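# Mesh the loose gear onto the gearbox's free pin

## Task

Pick up the loose gear and seat it on the gearbox's unused pin, meshed with both the centre gear and the surrounding ring gear and resting flat and as low as the two gears already fitted. At no point may the gear drop further than about a finger's width, nor be dropped from higher than the tops of the gear pins. After it is positioned above its pin, open the fingers only once the pin is inside the gear's bore and its teeth line up with the ring's teeth. Finally, with the gripper empty, withdraw so it is 11 cm or more from the gears. Nothing may be placed or knocked off the table.

## Robot and tools

Robot: one arm (a Trossen wxai follower) with six revolute joints and a two-finger parallel gripper. There is only this one arm, so every command is a single pose, not a list per arm.

Scene frame: origin on the table surface right below the arm base; +z up; looking along +x, +y is to the left. Positions are in metres, orientations are quaternions written w first (qw, qx, qy, qz). The base may sit slightly tilted. Gripper frame: fingers extend along its +x and close along its y. end_effector_position is the midpoint between the finger pads, about 3-4 cm behind the tips. Reported hand position can be a bit off, more when reaching far.

A ROW is 8 numbers: x, y, z, qw, qx, qy, qz, opening. The first seven are an absolute pose goal in the scene frame (not an offset). Opening runs -1 to 1: +1 is fully open (0.088 m), empty fingers touch near -0.80, values below that do nothing more. Closing from fully open takes at least about 0.5 s.

execute_actions(actions, pictures): actions holds zero or one item. Empty list: just report the state. {"rows": [...], "steps": n}: 1 to 15 rows, n from 1 to 15 (default 15); each step lasts 1/30 s and uses one row, the last row repeating if rows run out. {"steps": n} alone: a wait of up to 300 steps counted from the previous result, so thinking time eats into it. pictures (true/false) chooses whether camera images come back. A call is rejected, with nothing sent, if a target lies over 0.6 m from the last reported position along any gripper axis. Put the desired quaternion in every row, since the reported one may have drifted.

move(target, speed): target is one ROW (absolute pose plus opening). The gripper follows a straight line there lasting 0.5-10 s; beyond 10 s it stops early. speed is m/s, 0.002 to 0.5, default 0.25; rotation is capped at twice that in rad/s and takes the shorter direction. The opening is applied as the move begins. The path ignores obstacles; the hand may lag, wander or overshoot the speed, especially with the arm stretched. Its result adds a "move:" line: done (settled near target), off_target, moving, held or fault, plus limits=paced (pose clipped) or limits=held (some steps blocked; the arm may then jump fast), and the remaining distance to target.

wait(seconds): 0 to 10 s of idle simulation; nothing new is sent.



Control behaviour: every step, the commanded pose is limited to within 70 mm and 16 degrees of the measured pose, then damped inverse kinematics drives the joints, favouring position over orientation. After an action ends the arm continues only toward the last clipped pose, so a distant goal needs further commands. Friction may leave the hand short or slightly tilted, and tiny moves may not happen; check pose after each move and correct tilt. Thinking time lets the simulation run.

Result lines: the state line gives pose and linear/angular velocities. Joint positions and Joint velocities list waist, shoulder, elbow, wrist pitch, wrist yaw, wrist roll (rad, rad/s), then finger-pad gap (m). Ranges: waist -3.054 to 3.054, shoulder 0 to 3.142, elbow 0 to 2.356, wrist pitch -1.571 to 1.571, wrist yaw -1.571 to 1.571, wrist roll -3.142 to 3.142. grip_measured is the finger opening on the command scale. "pose unreachable" means the clearance check (which treats the base mount as part of the arm) altered or stopped a command; HELD marks steps where that happened. "Hand target" is the pose currently being driven to. Joint torques are total drive output with offsets and noise, not pure contact load.

Gripping: to hold something, command an opening well below grip_measured; the bigger the gap, the firmer the squeeze (about 34 N per pad max; a fast close can press harder and even spring open). Readings may be off by about 1 mm consistently.

Things to avoid: contact that drives a joint to its load limit (waist 18.2, shoulder 22.5, elbow 22.4, wrist pitch 5.92, wrist yaw 5.9, wrist roll 5.54 N m, held weight included) causes a TORQUE FAULT, a 10 s halt. Long holding heats motors: MOTOR HOT from 50 °C, an OVER-TEMPERATURE FAULT stop at 95 °C, and power loss if they do not cool. Keep contacts slow and do not aim far past a surface. Never release the gear from high up; lower it onto the pin and only open once it has engaged. Do not knock anything off the table. Loose objects may occasionally be nudged by an outside push.

Each tool is called after "Request:" as name([rows], argument=value, ...), one row to a line, values as JSON.

Reference images:

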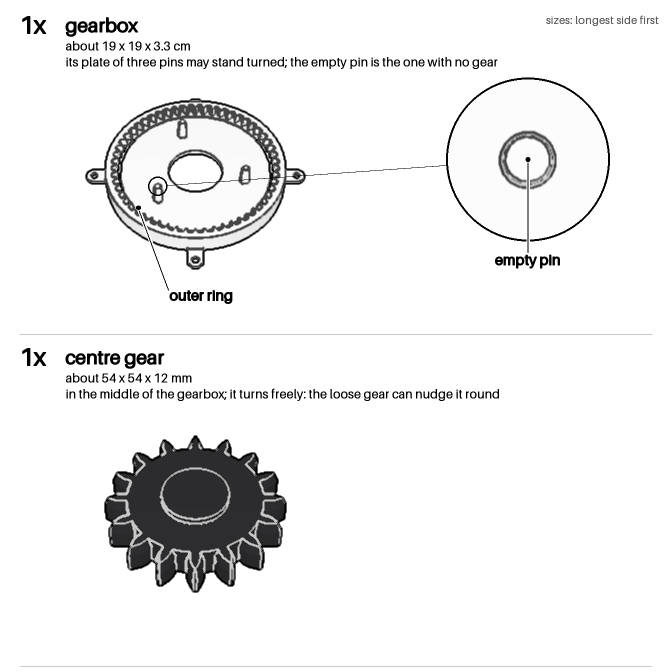

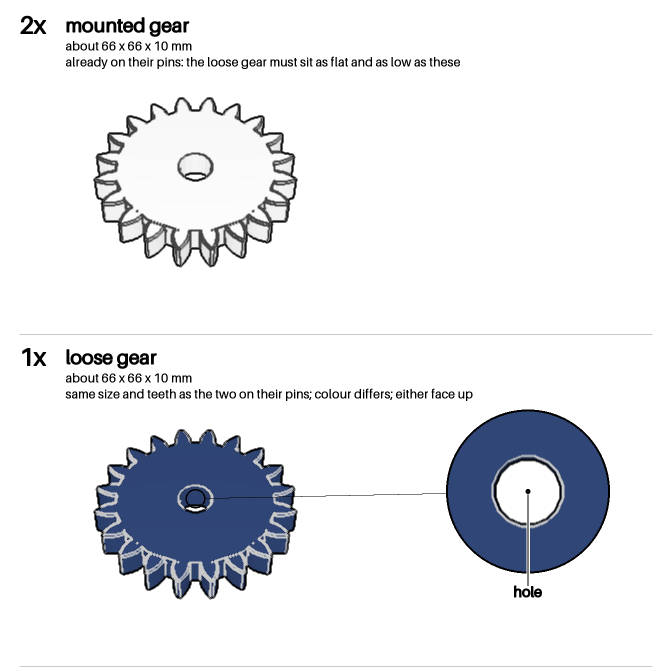

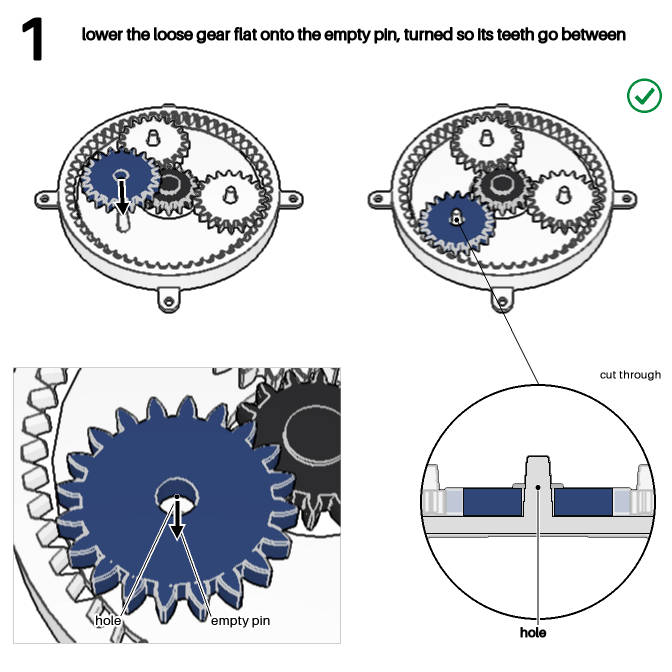

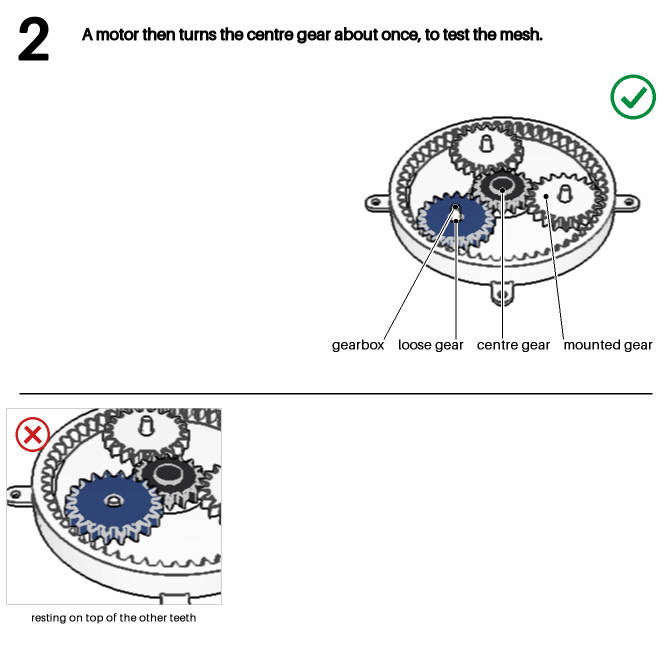

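## Session

Request:
execute_actions(actions=[])

Scene clock: 0.00 s of 4147.00 s.
end_effector_position=(+0.3103, +0.2511, +0.2744) grip_measured=+0.827 end_effector_quat_wxyz=(+0.919, -0.393, -0.024, +0.028) end_effector_velocity=(+0.001, +0.000, -0.000) end_effector_angular_velocity=(-0.008, +0.001, +0.005)
Joint positions: [0.017 0.858 0.663 0.24  0.01  0.015 0.08 ]
Joint velocities: [-0.002  0.002 -0.002  0.007 -0.007 -0.007 -0.   ]
Joint torques (N m, as the arm reports them, + toward a larger angle): no reading
Motor temperatures (°C, as the motors report them): [26 25 23 24 25 23]
Heat: hottest waist 26 °C (+0.0 °C/min).
Hand target: +0.310, +0.251, +0.274; +0.919, -0.393, -0.024, +0.028

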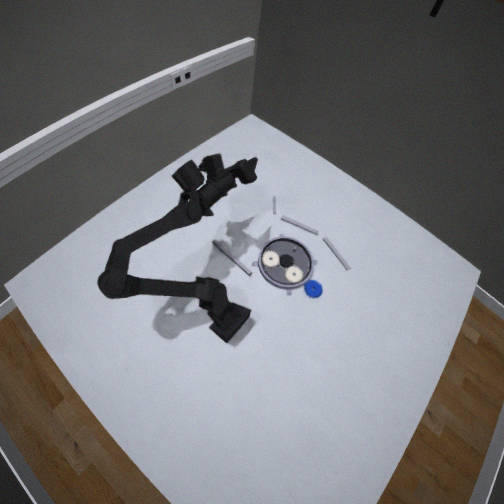

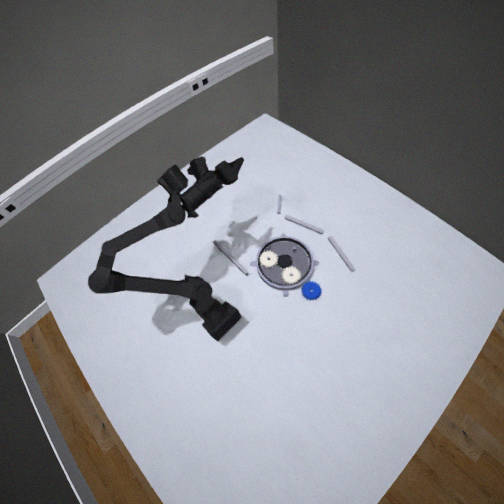

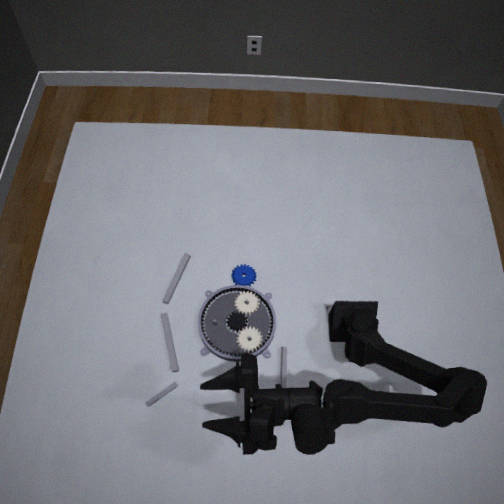

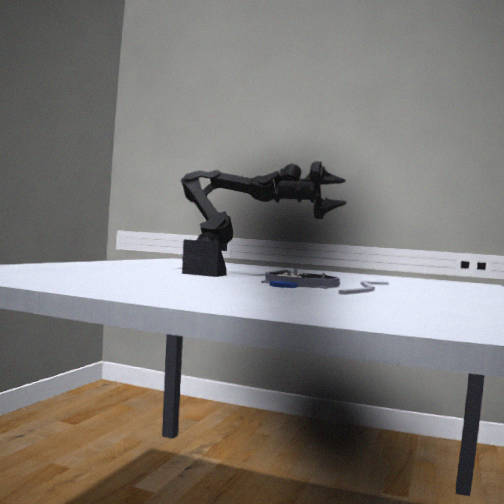

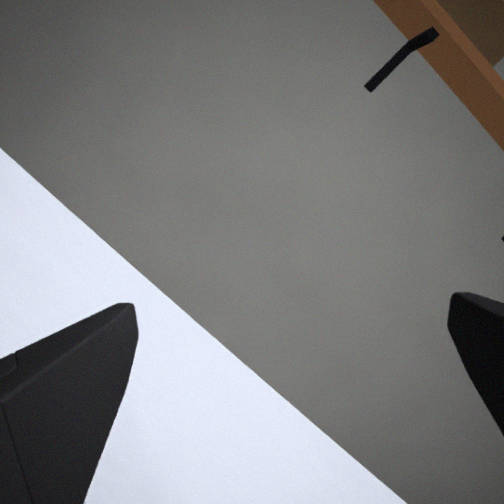

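Request:
move(target=[0.29,-0.12,0.15,0.707,0,0.707,0,1])

Scene clock: 5.60 s of 4147.00 s.
end_effector_position=(+0.2874, -0.1189, +0.1474) grip_measured=+0.990 end_effector_quat_wxyz=(+0.704, -0.002, +0.710, +0.007) end_effector_velocity=(-0.000, -0.002, +0.001) end_effector_angular_velocity=(-0.003, +0.005, +0.004)
Joint positions: [-0.75   2.456  1.588 -1.349 -0.568 -0.928  0.088]
Joint velocities: [-0.002  0.007  0.012 -0.007  0.007 -0.007 -0.   ]
Joint torques (N m, as the arm reports them, + toward a larger angle): [-6.02 -4.47  7.59  0.04  0.09 -0.11]
Motor temperatures (°C, as the motors report them): [26 25 23 24 25 23]
Heat: hottest waist 26 °C (+0.0 °C/min).
Hand target: +0.287, -0.122, +0.148; +0.704, -0.003, +0.710, +0.007
Off the commanded pose: 0.004 m, 1 deg.
move: done

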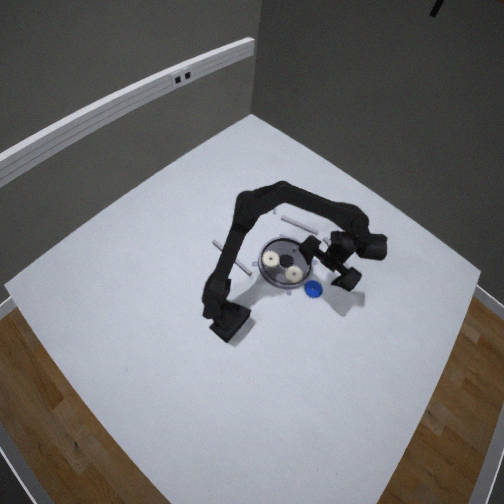

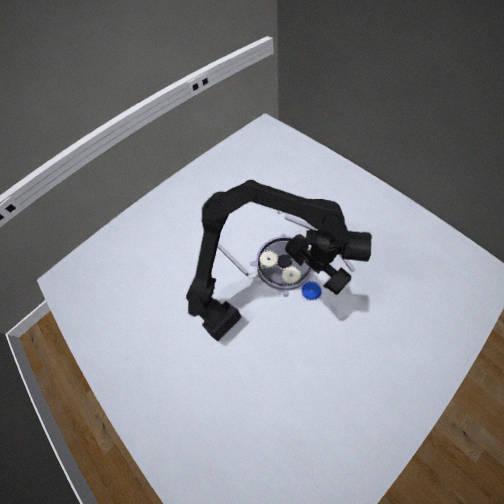

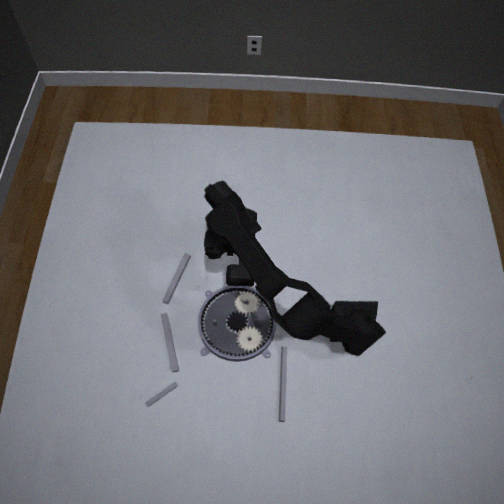

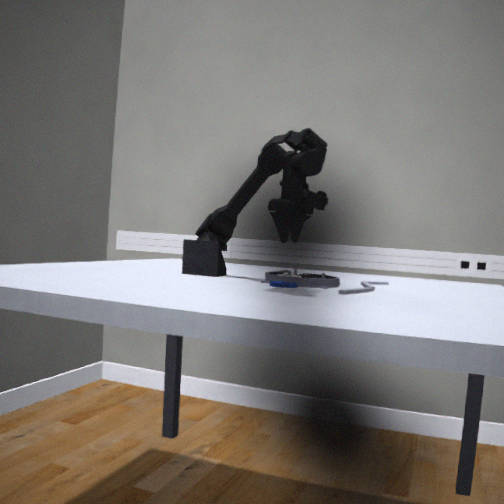

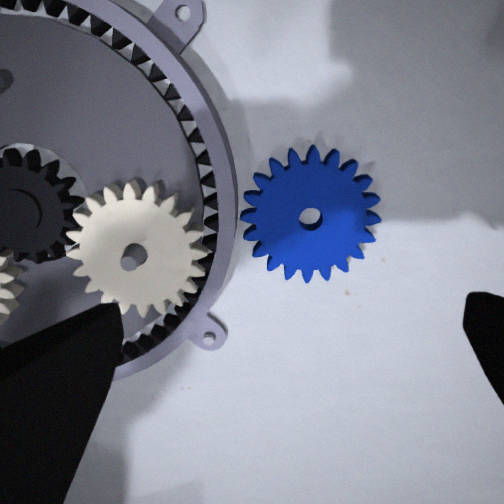

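Request:
move(target=[0.29,-0.12,0.075,0.5,-0.5,0.5,0.5,1], speed=0.1)

Scene clock: 16.57 s of 4147.00 s.
end_effector_position=(+0.2927, -0.1196, +0.0784) grip_measured=+0.990 end_effector_quat_wxyz=(+0.498, -0.504, +0.501, +0.497) end_effector_velocity=(-0.003, +0.004, +0.001) end_effector_angular_velocity=(+0.018, +0.006, +0.007)
Joint positions: [-0.636  2.464  1.379 -1.042 -0.631 -2.358  0.088]
Joint velocities: [-0.002 -0.002 -0.002 -0.022 -0.007 -0.022 -0.   ]
Joint torques (N m, as the arm reports them, + toward a larger angle): [-5.67 -4.49  4.73  0.39 -0.11 -0.08]
Motor temperatures (°C, as the motors report them): [28 27 24 24 25 24]
Heat: hottest waist 28 °C (+7.2 °C/min).
Hand target: +0.290, -0.120, +0.075; +0.500, -0.500, +0.500, +0.500
Off the commanded pose: 0.004 m, 1 deg.
move: done

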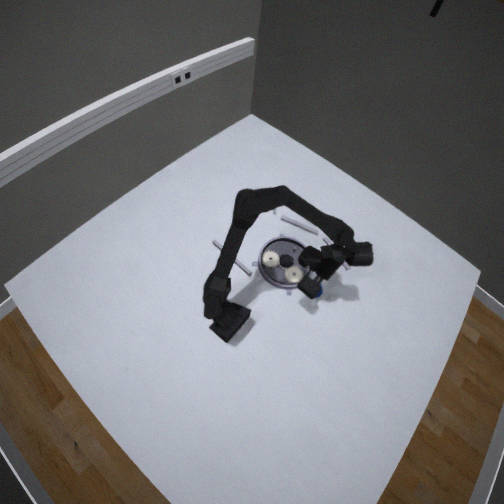

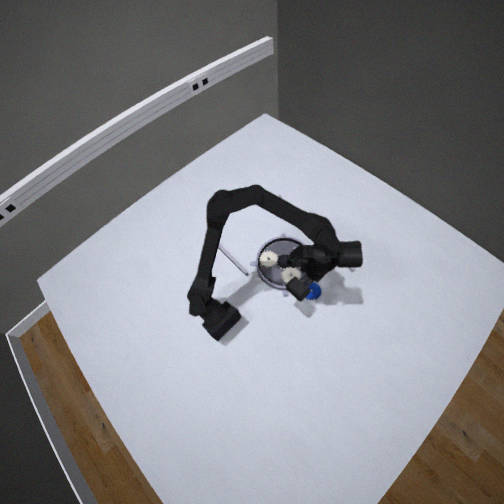

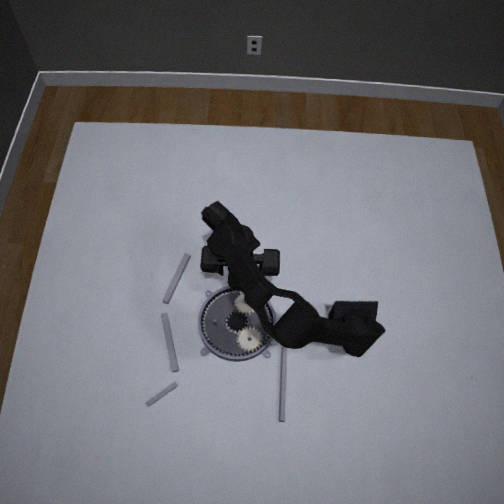

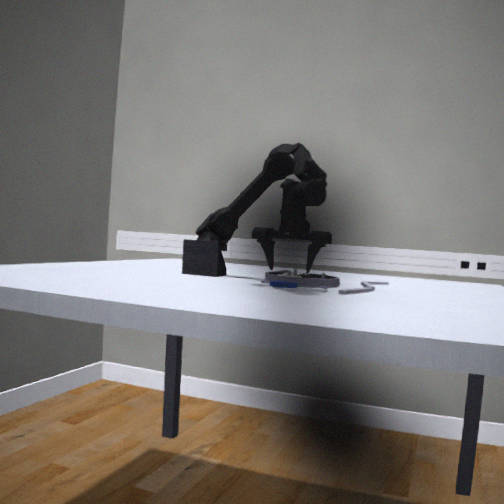

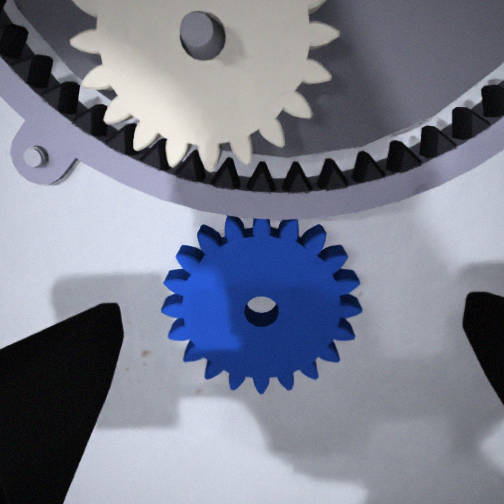

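Request:
move(target=[0.284,-0.12,0.043,0.5,-0.5,0.5,0.5,1], speed=0.05)

Scene clock: 18.27 s of 4147.00 s.
end_effector_position=(+0.2868, -0.1197, +0.0463) grip_measured=+0.990 end_effector_quat_wxyz=(+0.496, -0.506, +0.498, +0.500) end_effector_velocity=(+0.001, +0.002, -0.000) end_effector_angular_velocity=(+0.015, -0.018, -0.007)
Joint positions: [-0.591  2.48   1.282 -0.901 -0.656 -2.32   0.088]
Joint velocities: [-0.002 -0.002 -0.007  0.007 -0.022  0.007 -0.001]
Joint torques (N m, as the arm reports them, + toward a larger angle): [-5.63 -4.47  4.45  0.4  -0.12  0.11]
Motor temperatures (°C, as the motors report them): [28 27 24 24 25 24]
Heat: hottest waist 28 °C (+6.6 °C/min).
Hand target: +0.284, -0.120, +0.043; +0.500, -0.500, +0.500, +0.500
Off the commanded pose: 0.004 m, 1 deg.
move: done

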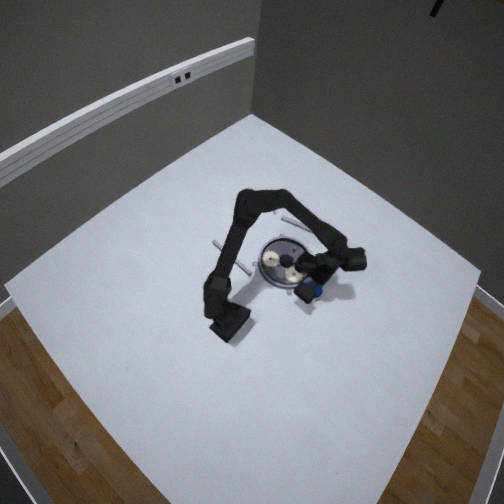

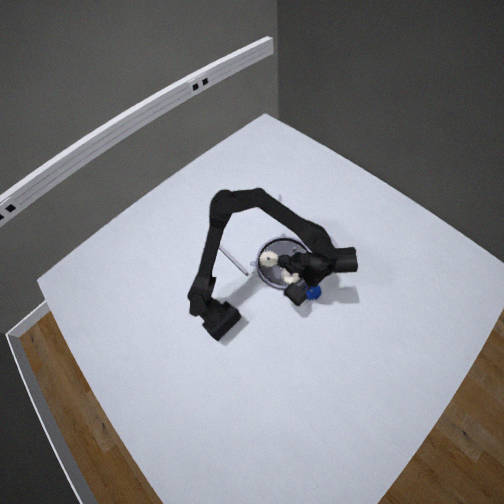

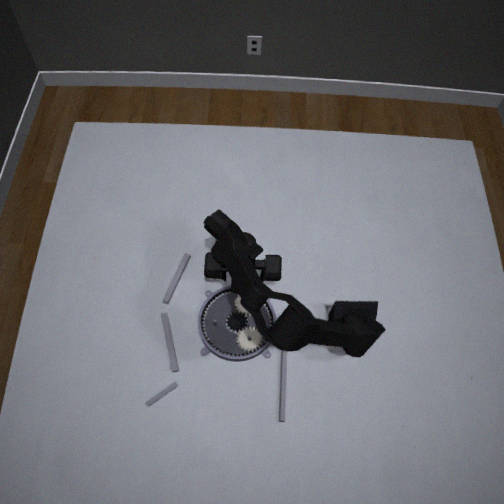

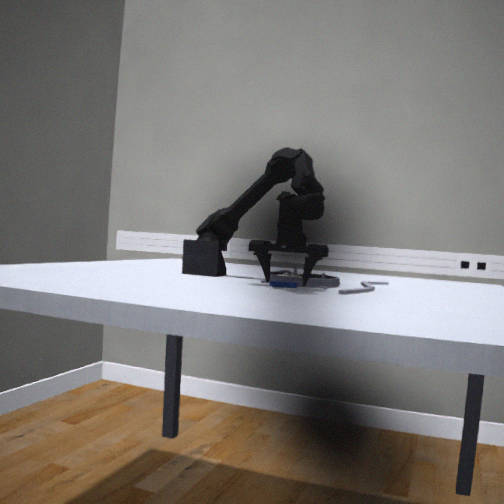

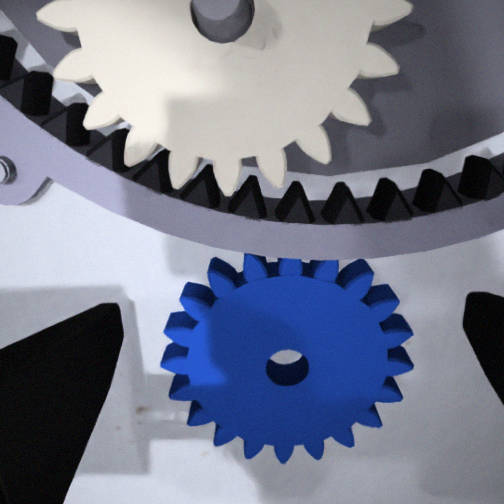

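Request:
move(target=[0.284,-0.131,0.038,0.5,-0.5,0.5,0.5,1], speed=0.05)

Request:
execute_actions([
  {"rows":[[0.284,-0.131,0.038,0.5,-0.5,0.5,0.5,0.1]],"steps":15},
])

Scene clock: 20.10 s of 4147.00 s.
end_effector_position=(+0.2839, -0.1270, +0.0404) grip_measured=+0.989 end_effector_quat_wxyz=(+0.501, -0.502, +0.497, +0.501) end_effector_velocity=(-0.003, +0.001, +0.000) end_effector_angular_velocity=(+0.020, +0.005, -0.029)
Joint positions: [-0.6    2.512  1.285 -0.887 -0.66  -2.33   0.087]
Joint velocities: [-0.007  0.007  0.002 -0.022 -0.007  0.007  0.   ]
Joint torques (N m, as the arm reports them, + toward a larger angle): [-5.58 -3.8   6.51  0.48  0.18  0.07]
Motor temperatures (°C, as the motors report them): [29 27 24 24 25 24]
Heat: hottest waist 29 °C (+9.0 °C/min).
Hand target: +0.284, -0.131, +0.038; +0.500, -0.500, +0.500, +0.500
Off the commanded pose: 0.005 m, 0 deg.
move: done

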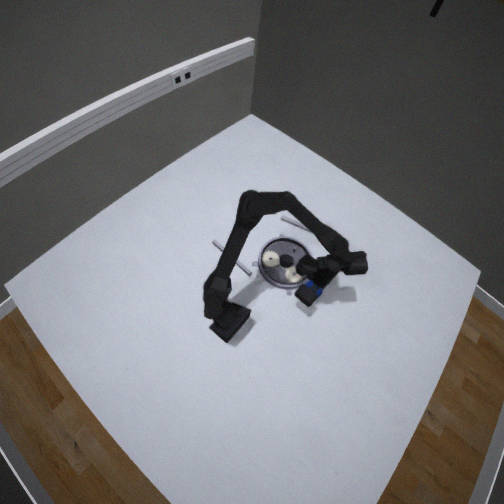

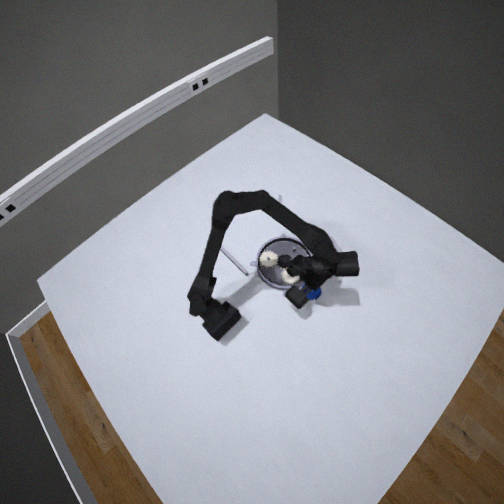

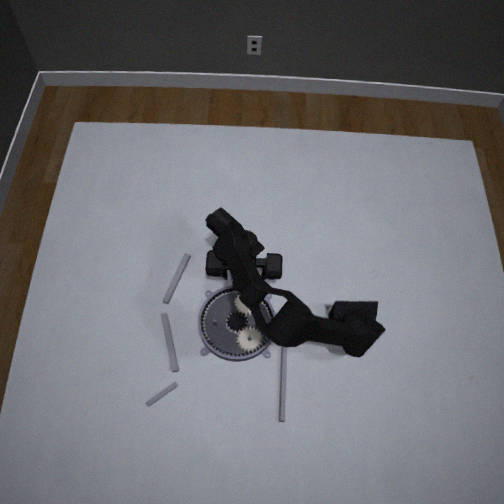

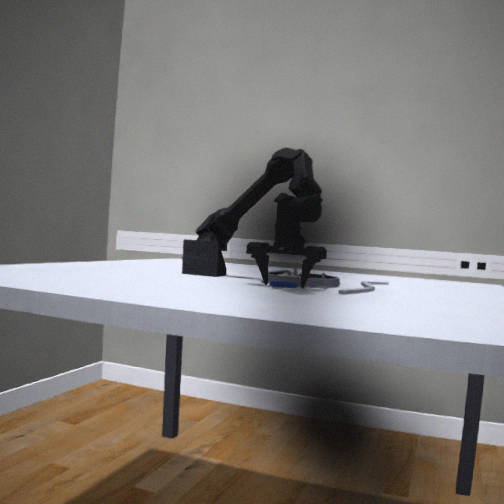

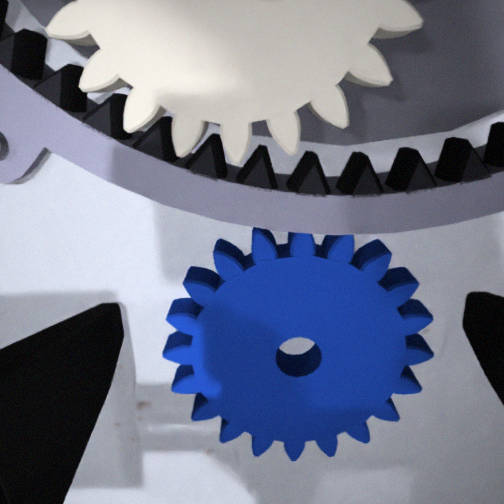

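Scene clock: 20.60 s of 4147.00 s.
end_effector_position=(+0.2853, -0.1291, +0.0405) grip_measured=+0.525 end_effector_quat_wxyz=(+0.500, -0.505, +0.496, +0.499) end_effector_velocity=(-0.003, +0.002, -0.001) end_effector_angular_velocity=(+0.015, +0.003, -0.005)
Joint positions: [-0.602  2.516  1.289 -0.88  -0.659 -2.33   0.065]
Joint velocities: [-0.002  0.002 -0.007 -0.007 -0.007 -0.007 -0.   ]
Joint torques (N m, as the arm reports them, + toward a larger angle): [-5.57 -4.1   6.13  0.01  0.15  0.08]
Motor temperatures (°C, as the motors report them): [29 27 24 24 25 24]
Heat: hottest waist 29 °C (+8.7 °C/min).
Hand target: +0.284, -0.131, +0.038; +0.500, -0.500, +0.500, +0.500
Off the commanded pose: 0.003 m, 1 deg.
Steps of this call (steps 1 to 15: all 15 steps of this action). Readings (end_effector_position):
1: (+0.2842, -0.1273, +0.0406)
2: (+0.2848, -0.1278, +0.0405)
4: (+0.2854, -0.1288, +0.0405)
8: (+0.2852, -0.1290, +0.0405)
15: the state above

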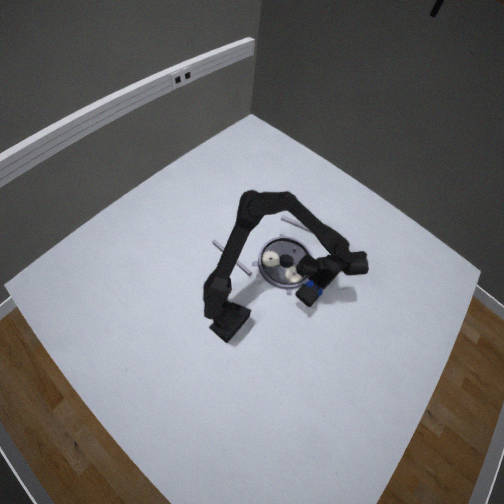

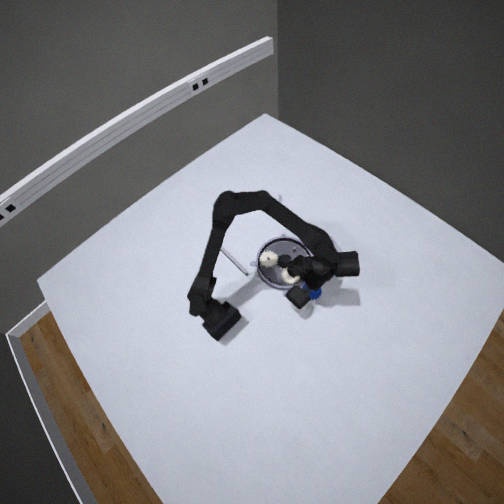

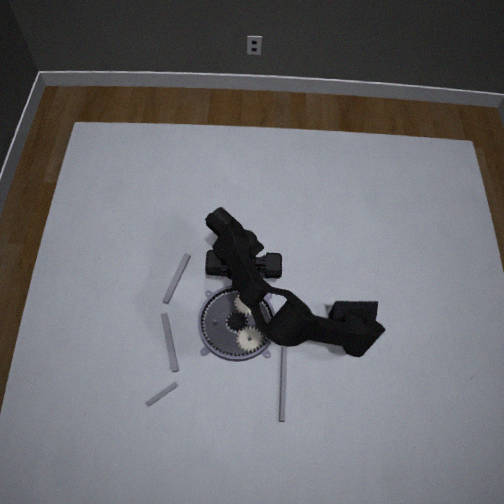

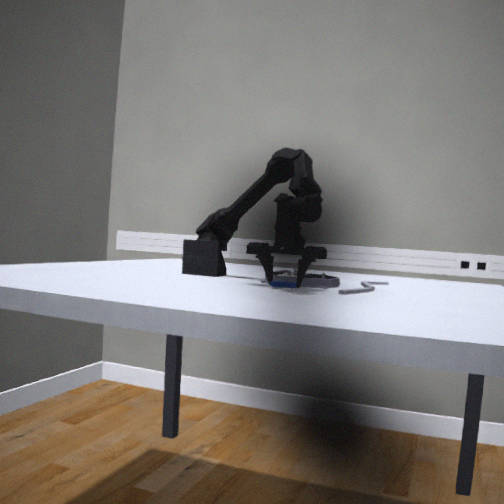

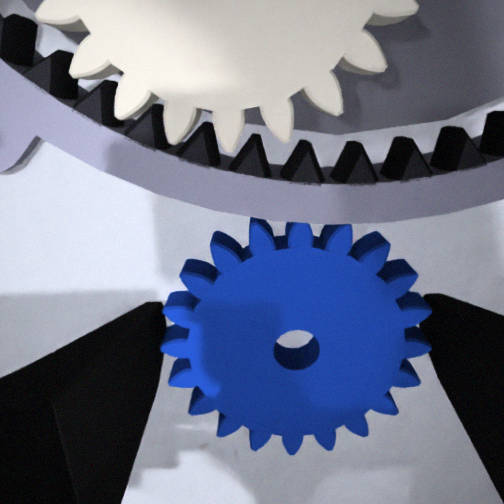

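Request:
move(target=[0.284,-0.13,0.11,0.5,-0.5,0.5,0.5,0.1], speed=0.08)

Request:
move(target=[0.368,-0.005,0.11,0.707,0,0.707,0,0.1], speed=0.08)

Scene clock: 23.33 s of 4147.00 s.
end_effector_position=(+0.2808, -0.1293, +0.1033) grip_measured=+0.524 end_effector_quat_wxyz=(+0.503, -0.491, +0.502, +0.504) end_effector_velocity=(-0.000, +0.005, +0.004) end_effector_angular_velocity=(+0.019, +0.004, -0.007)
Joint positions: [-0.712  2.488  1.457 -1.175 -0.592 -2.445  0.065]
Joint velocities: [-0.002 -0.002  0.012 -0.037 -0.007 -0.007  0.001]
Joint torques (N m, as the arm reports them, + toward a larger angle): [-6.05 -6.35  7.3  -0.04  0.07 -0.11]
Motor temperatures (°C, as the motors report them): [29 28 24 24 25 24]
Heat: hottest waist 29 °C (+7.7 °C/min).
Hand target: +0.284, -0.130, +0.110; +0.500, -0.500, +0.500, +0.500
Off the commanded pose: 0.007 m, 1 deg.
move: done

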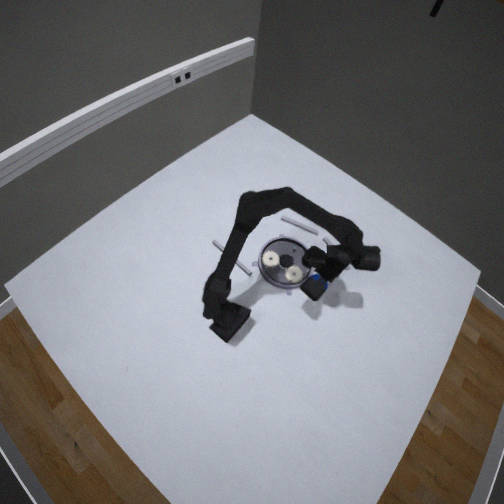

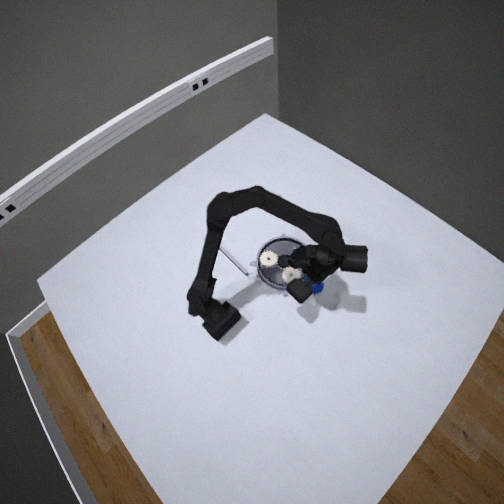

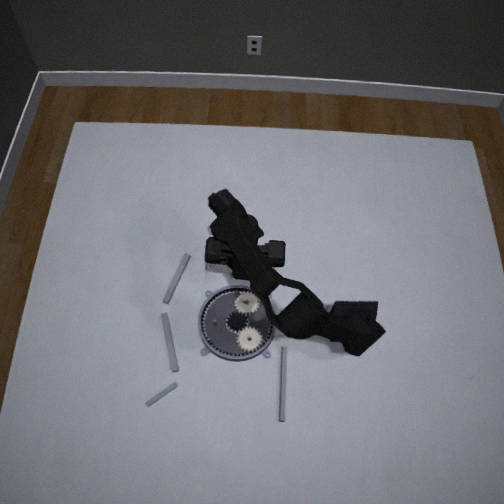

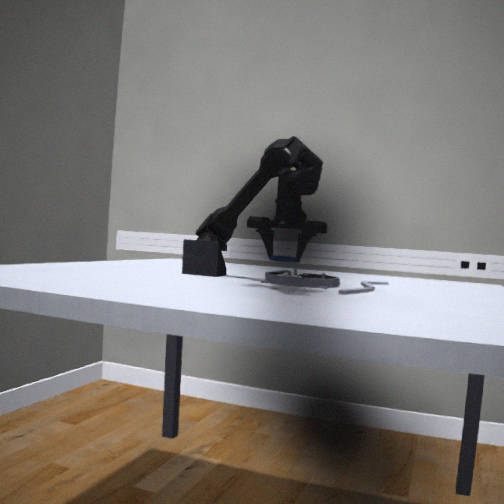

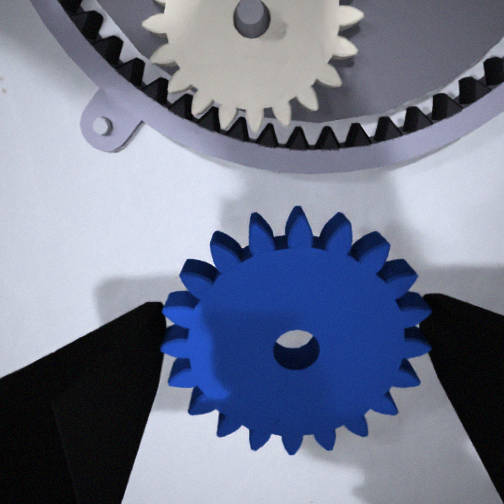

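Scene clock: 33.40 s of 4147.00 s.
end_effector_position=(+0.3656, -0.0088, +0.1048) grip_measured=+0.524 end_effector_quat_wxyz=(+0.702, +0.004, +0.712, -0.001) end_effector_velocity=(-0.002, -0.000, -0.002) end_effector_angular_velocity=(-0.002, +0.013, -0.014)
Joint positions: [-0.412  2.334  1.627 -1.287 -0.737 -0.543  0.065]
Joint velocities: [ 0.002  0.002 -0.002 -0.007  0.007  0.007 -0.   ]
Joint torques (N m, as the arm reports them, + toward a larger angle): [-7.18 -6.3   6.9   0.05 -0.07  0.12]
Motor temperatures (°C, as the motors report them): [31 30 25 24 25 24]
Heat: hottest waist 31 °C (+9.0 °C/min).
Hand target: +0.369, -0.005, +0.110; +0.708, -0.001, +0.707, -0.001
Off the commanded pose: 0.007 m, 1 deg.
move: done

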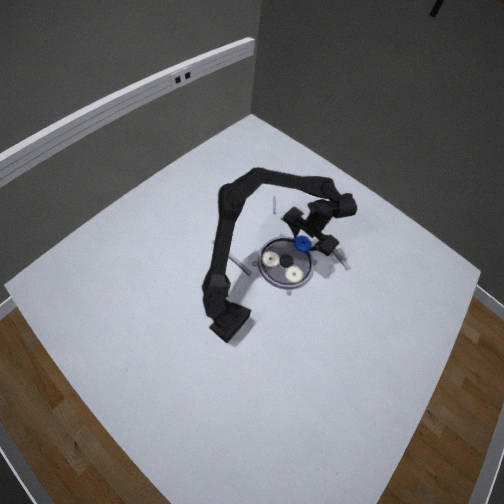

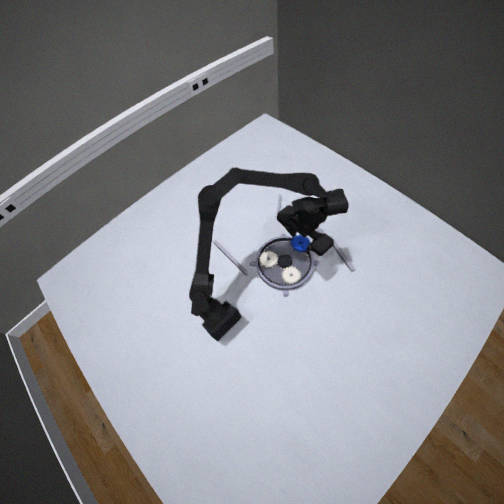

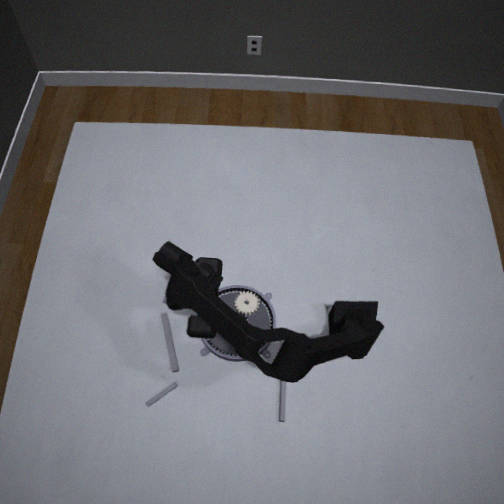

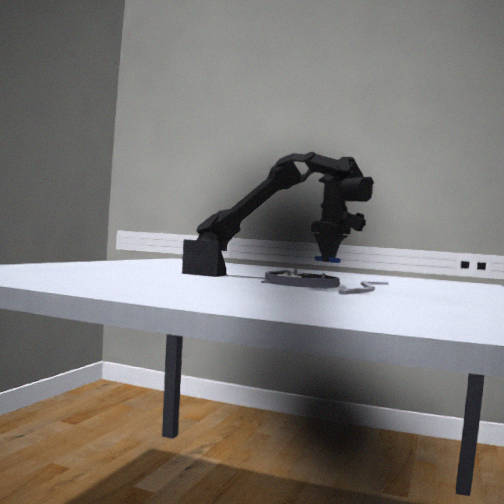

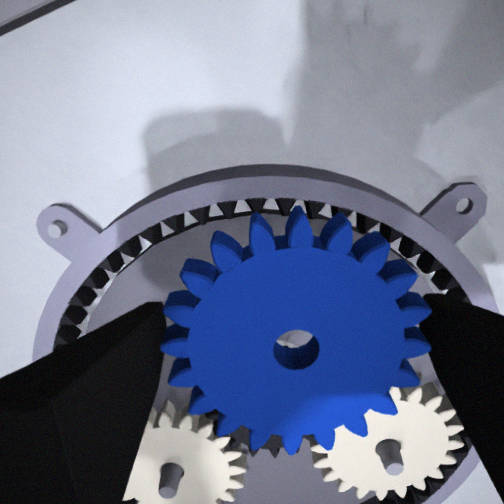

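Request:
move(target=[0.368,-0.003,0.08,0.707,0,0.707,0,0.1], speed=0.04)

Scene clock: 35.87 s of 4147.00 s.
end_effector_position=(+0.3682, -0.0051, +0.0774) grip_measured=+0.524 end_effector_quat_wxyz=(+0.704, +0.001, +0.710, -0.000) end_effector_velocity=(-0.004, +0.000, +0.000) end_effector_angular_velocity=(-0.003, +0.009, -0.017)
Joint positions: [-0.356  2.326  1.549 -1.162 -0.758 -0.474  0.065]
Joint velocities: [-0.002 -0.007 -0.012 -0.007  0.007  0.007 -0.   ]
Joint torques (N m, as the arm reports them, + toward a larger angle): [-7.23 -6.27  4.48  0.42 -0.08  0.12]
Motor temperatures (°C, as the motors report them): [31 30 25 24 25 24]
Heat: hottest waist 31 °C (+8.4 °C/min).
Hand target: +0.368, -0.003, +0.080; +0.707, -0.000, +0.707, -0.000
Off the commanded pose: 0.003 m, 1 deg.
move: done

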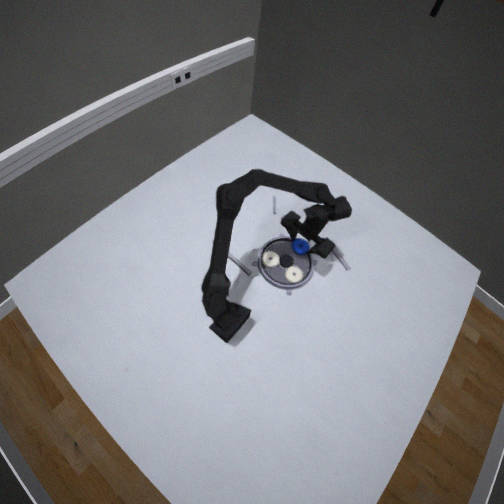

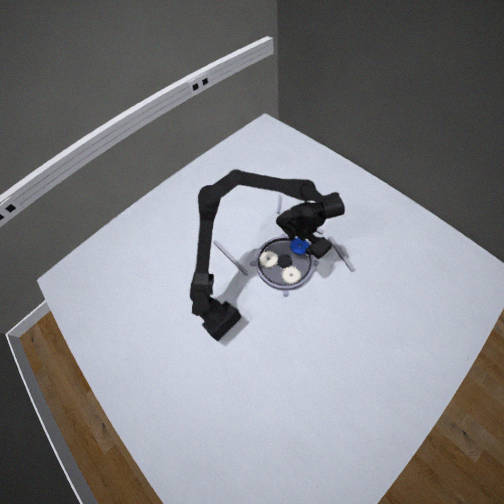

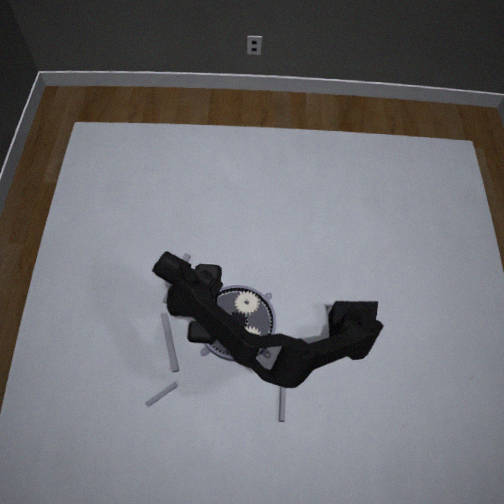

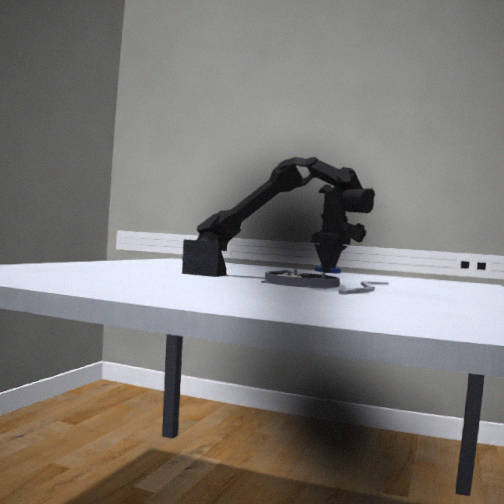

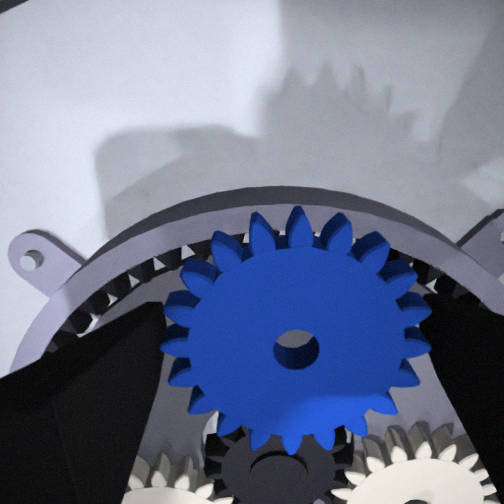

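Request:
move(target=[0.360,0.0,0.066,0.707,0,0.707,0,0.1], speed=0.03)

Scene clock: 37.67 s of 4147.00 s.
end_effector_position=(+0.3643, -0.0032, +0.0726) grip_measured=+0.524 end_effector_quat_wxyz=(+0.714, -0.001, +0.701, -0.000) end_effector_velocity=(-0.008, +0.004, +0.000) end_effector_angular_velocity=(+0.013, +0.006, -0.035)
Joint positions: [-0.35   2.287  1.476 -1.087 -0.77  -0.444  0.065]
Joint velocities: [-0.002 -0.022 -0.032 -0.007 -0.007  0.022 -0.   ]
Joint torques (N m, as the arm reports them, + toward a larger angle): [-5.55 -5.1   3.24  0.35  0.04  0.11]
Motor temperatures (°C, as the motors report them): [31 30 25 24 25 24]
Heat: hottest waist 31 °C (+8.0 °C/min).
Hand target: +0.360, -0.000, +0.066; +0.707, +0.000, +0.707, -0.000
Off the commanded pose: 0.008 m, 1 deg.
move: done

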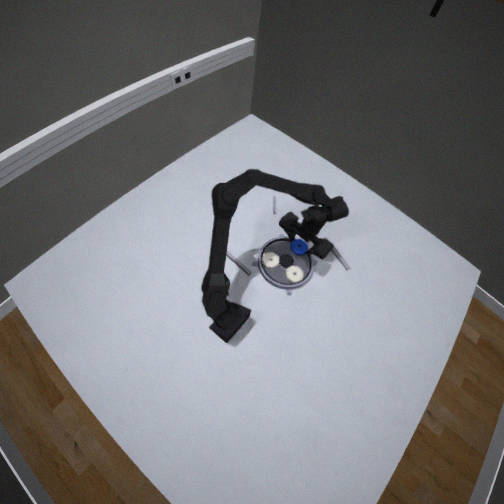

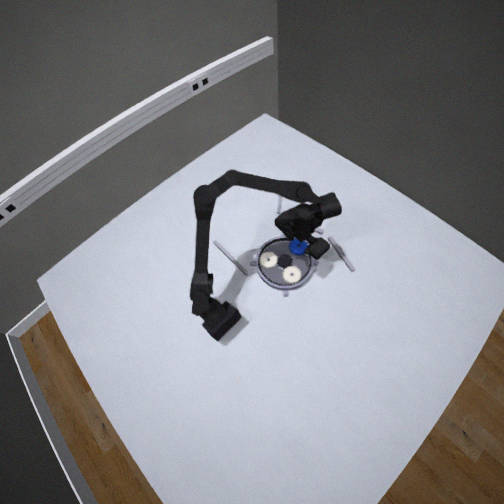

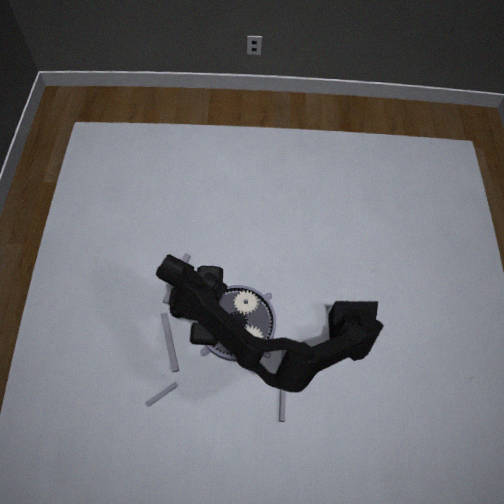

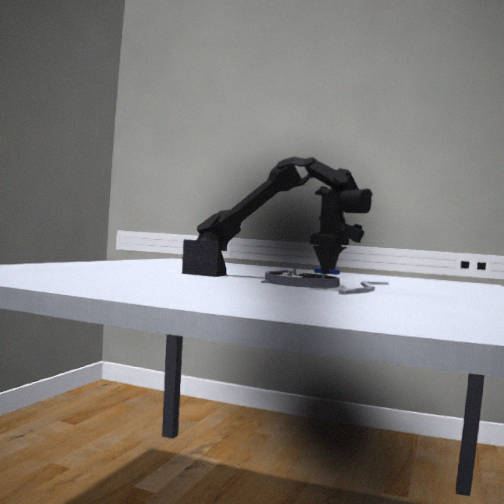

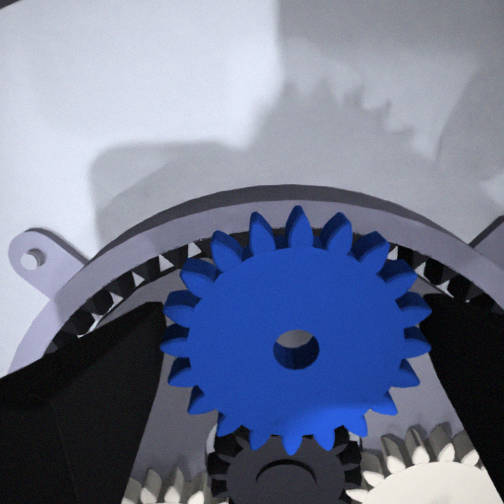

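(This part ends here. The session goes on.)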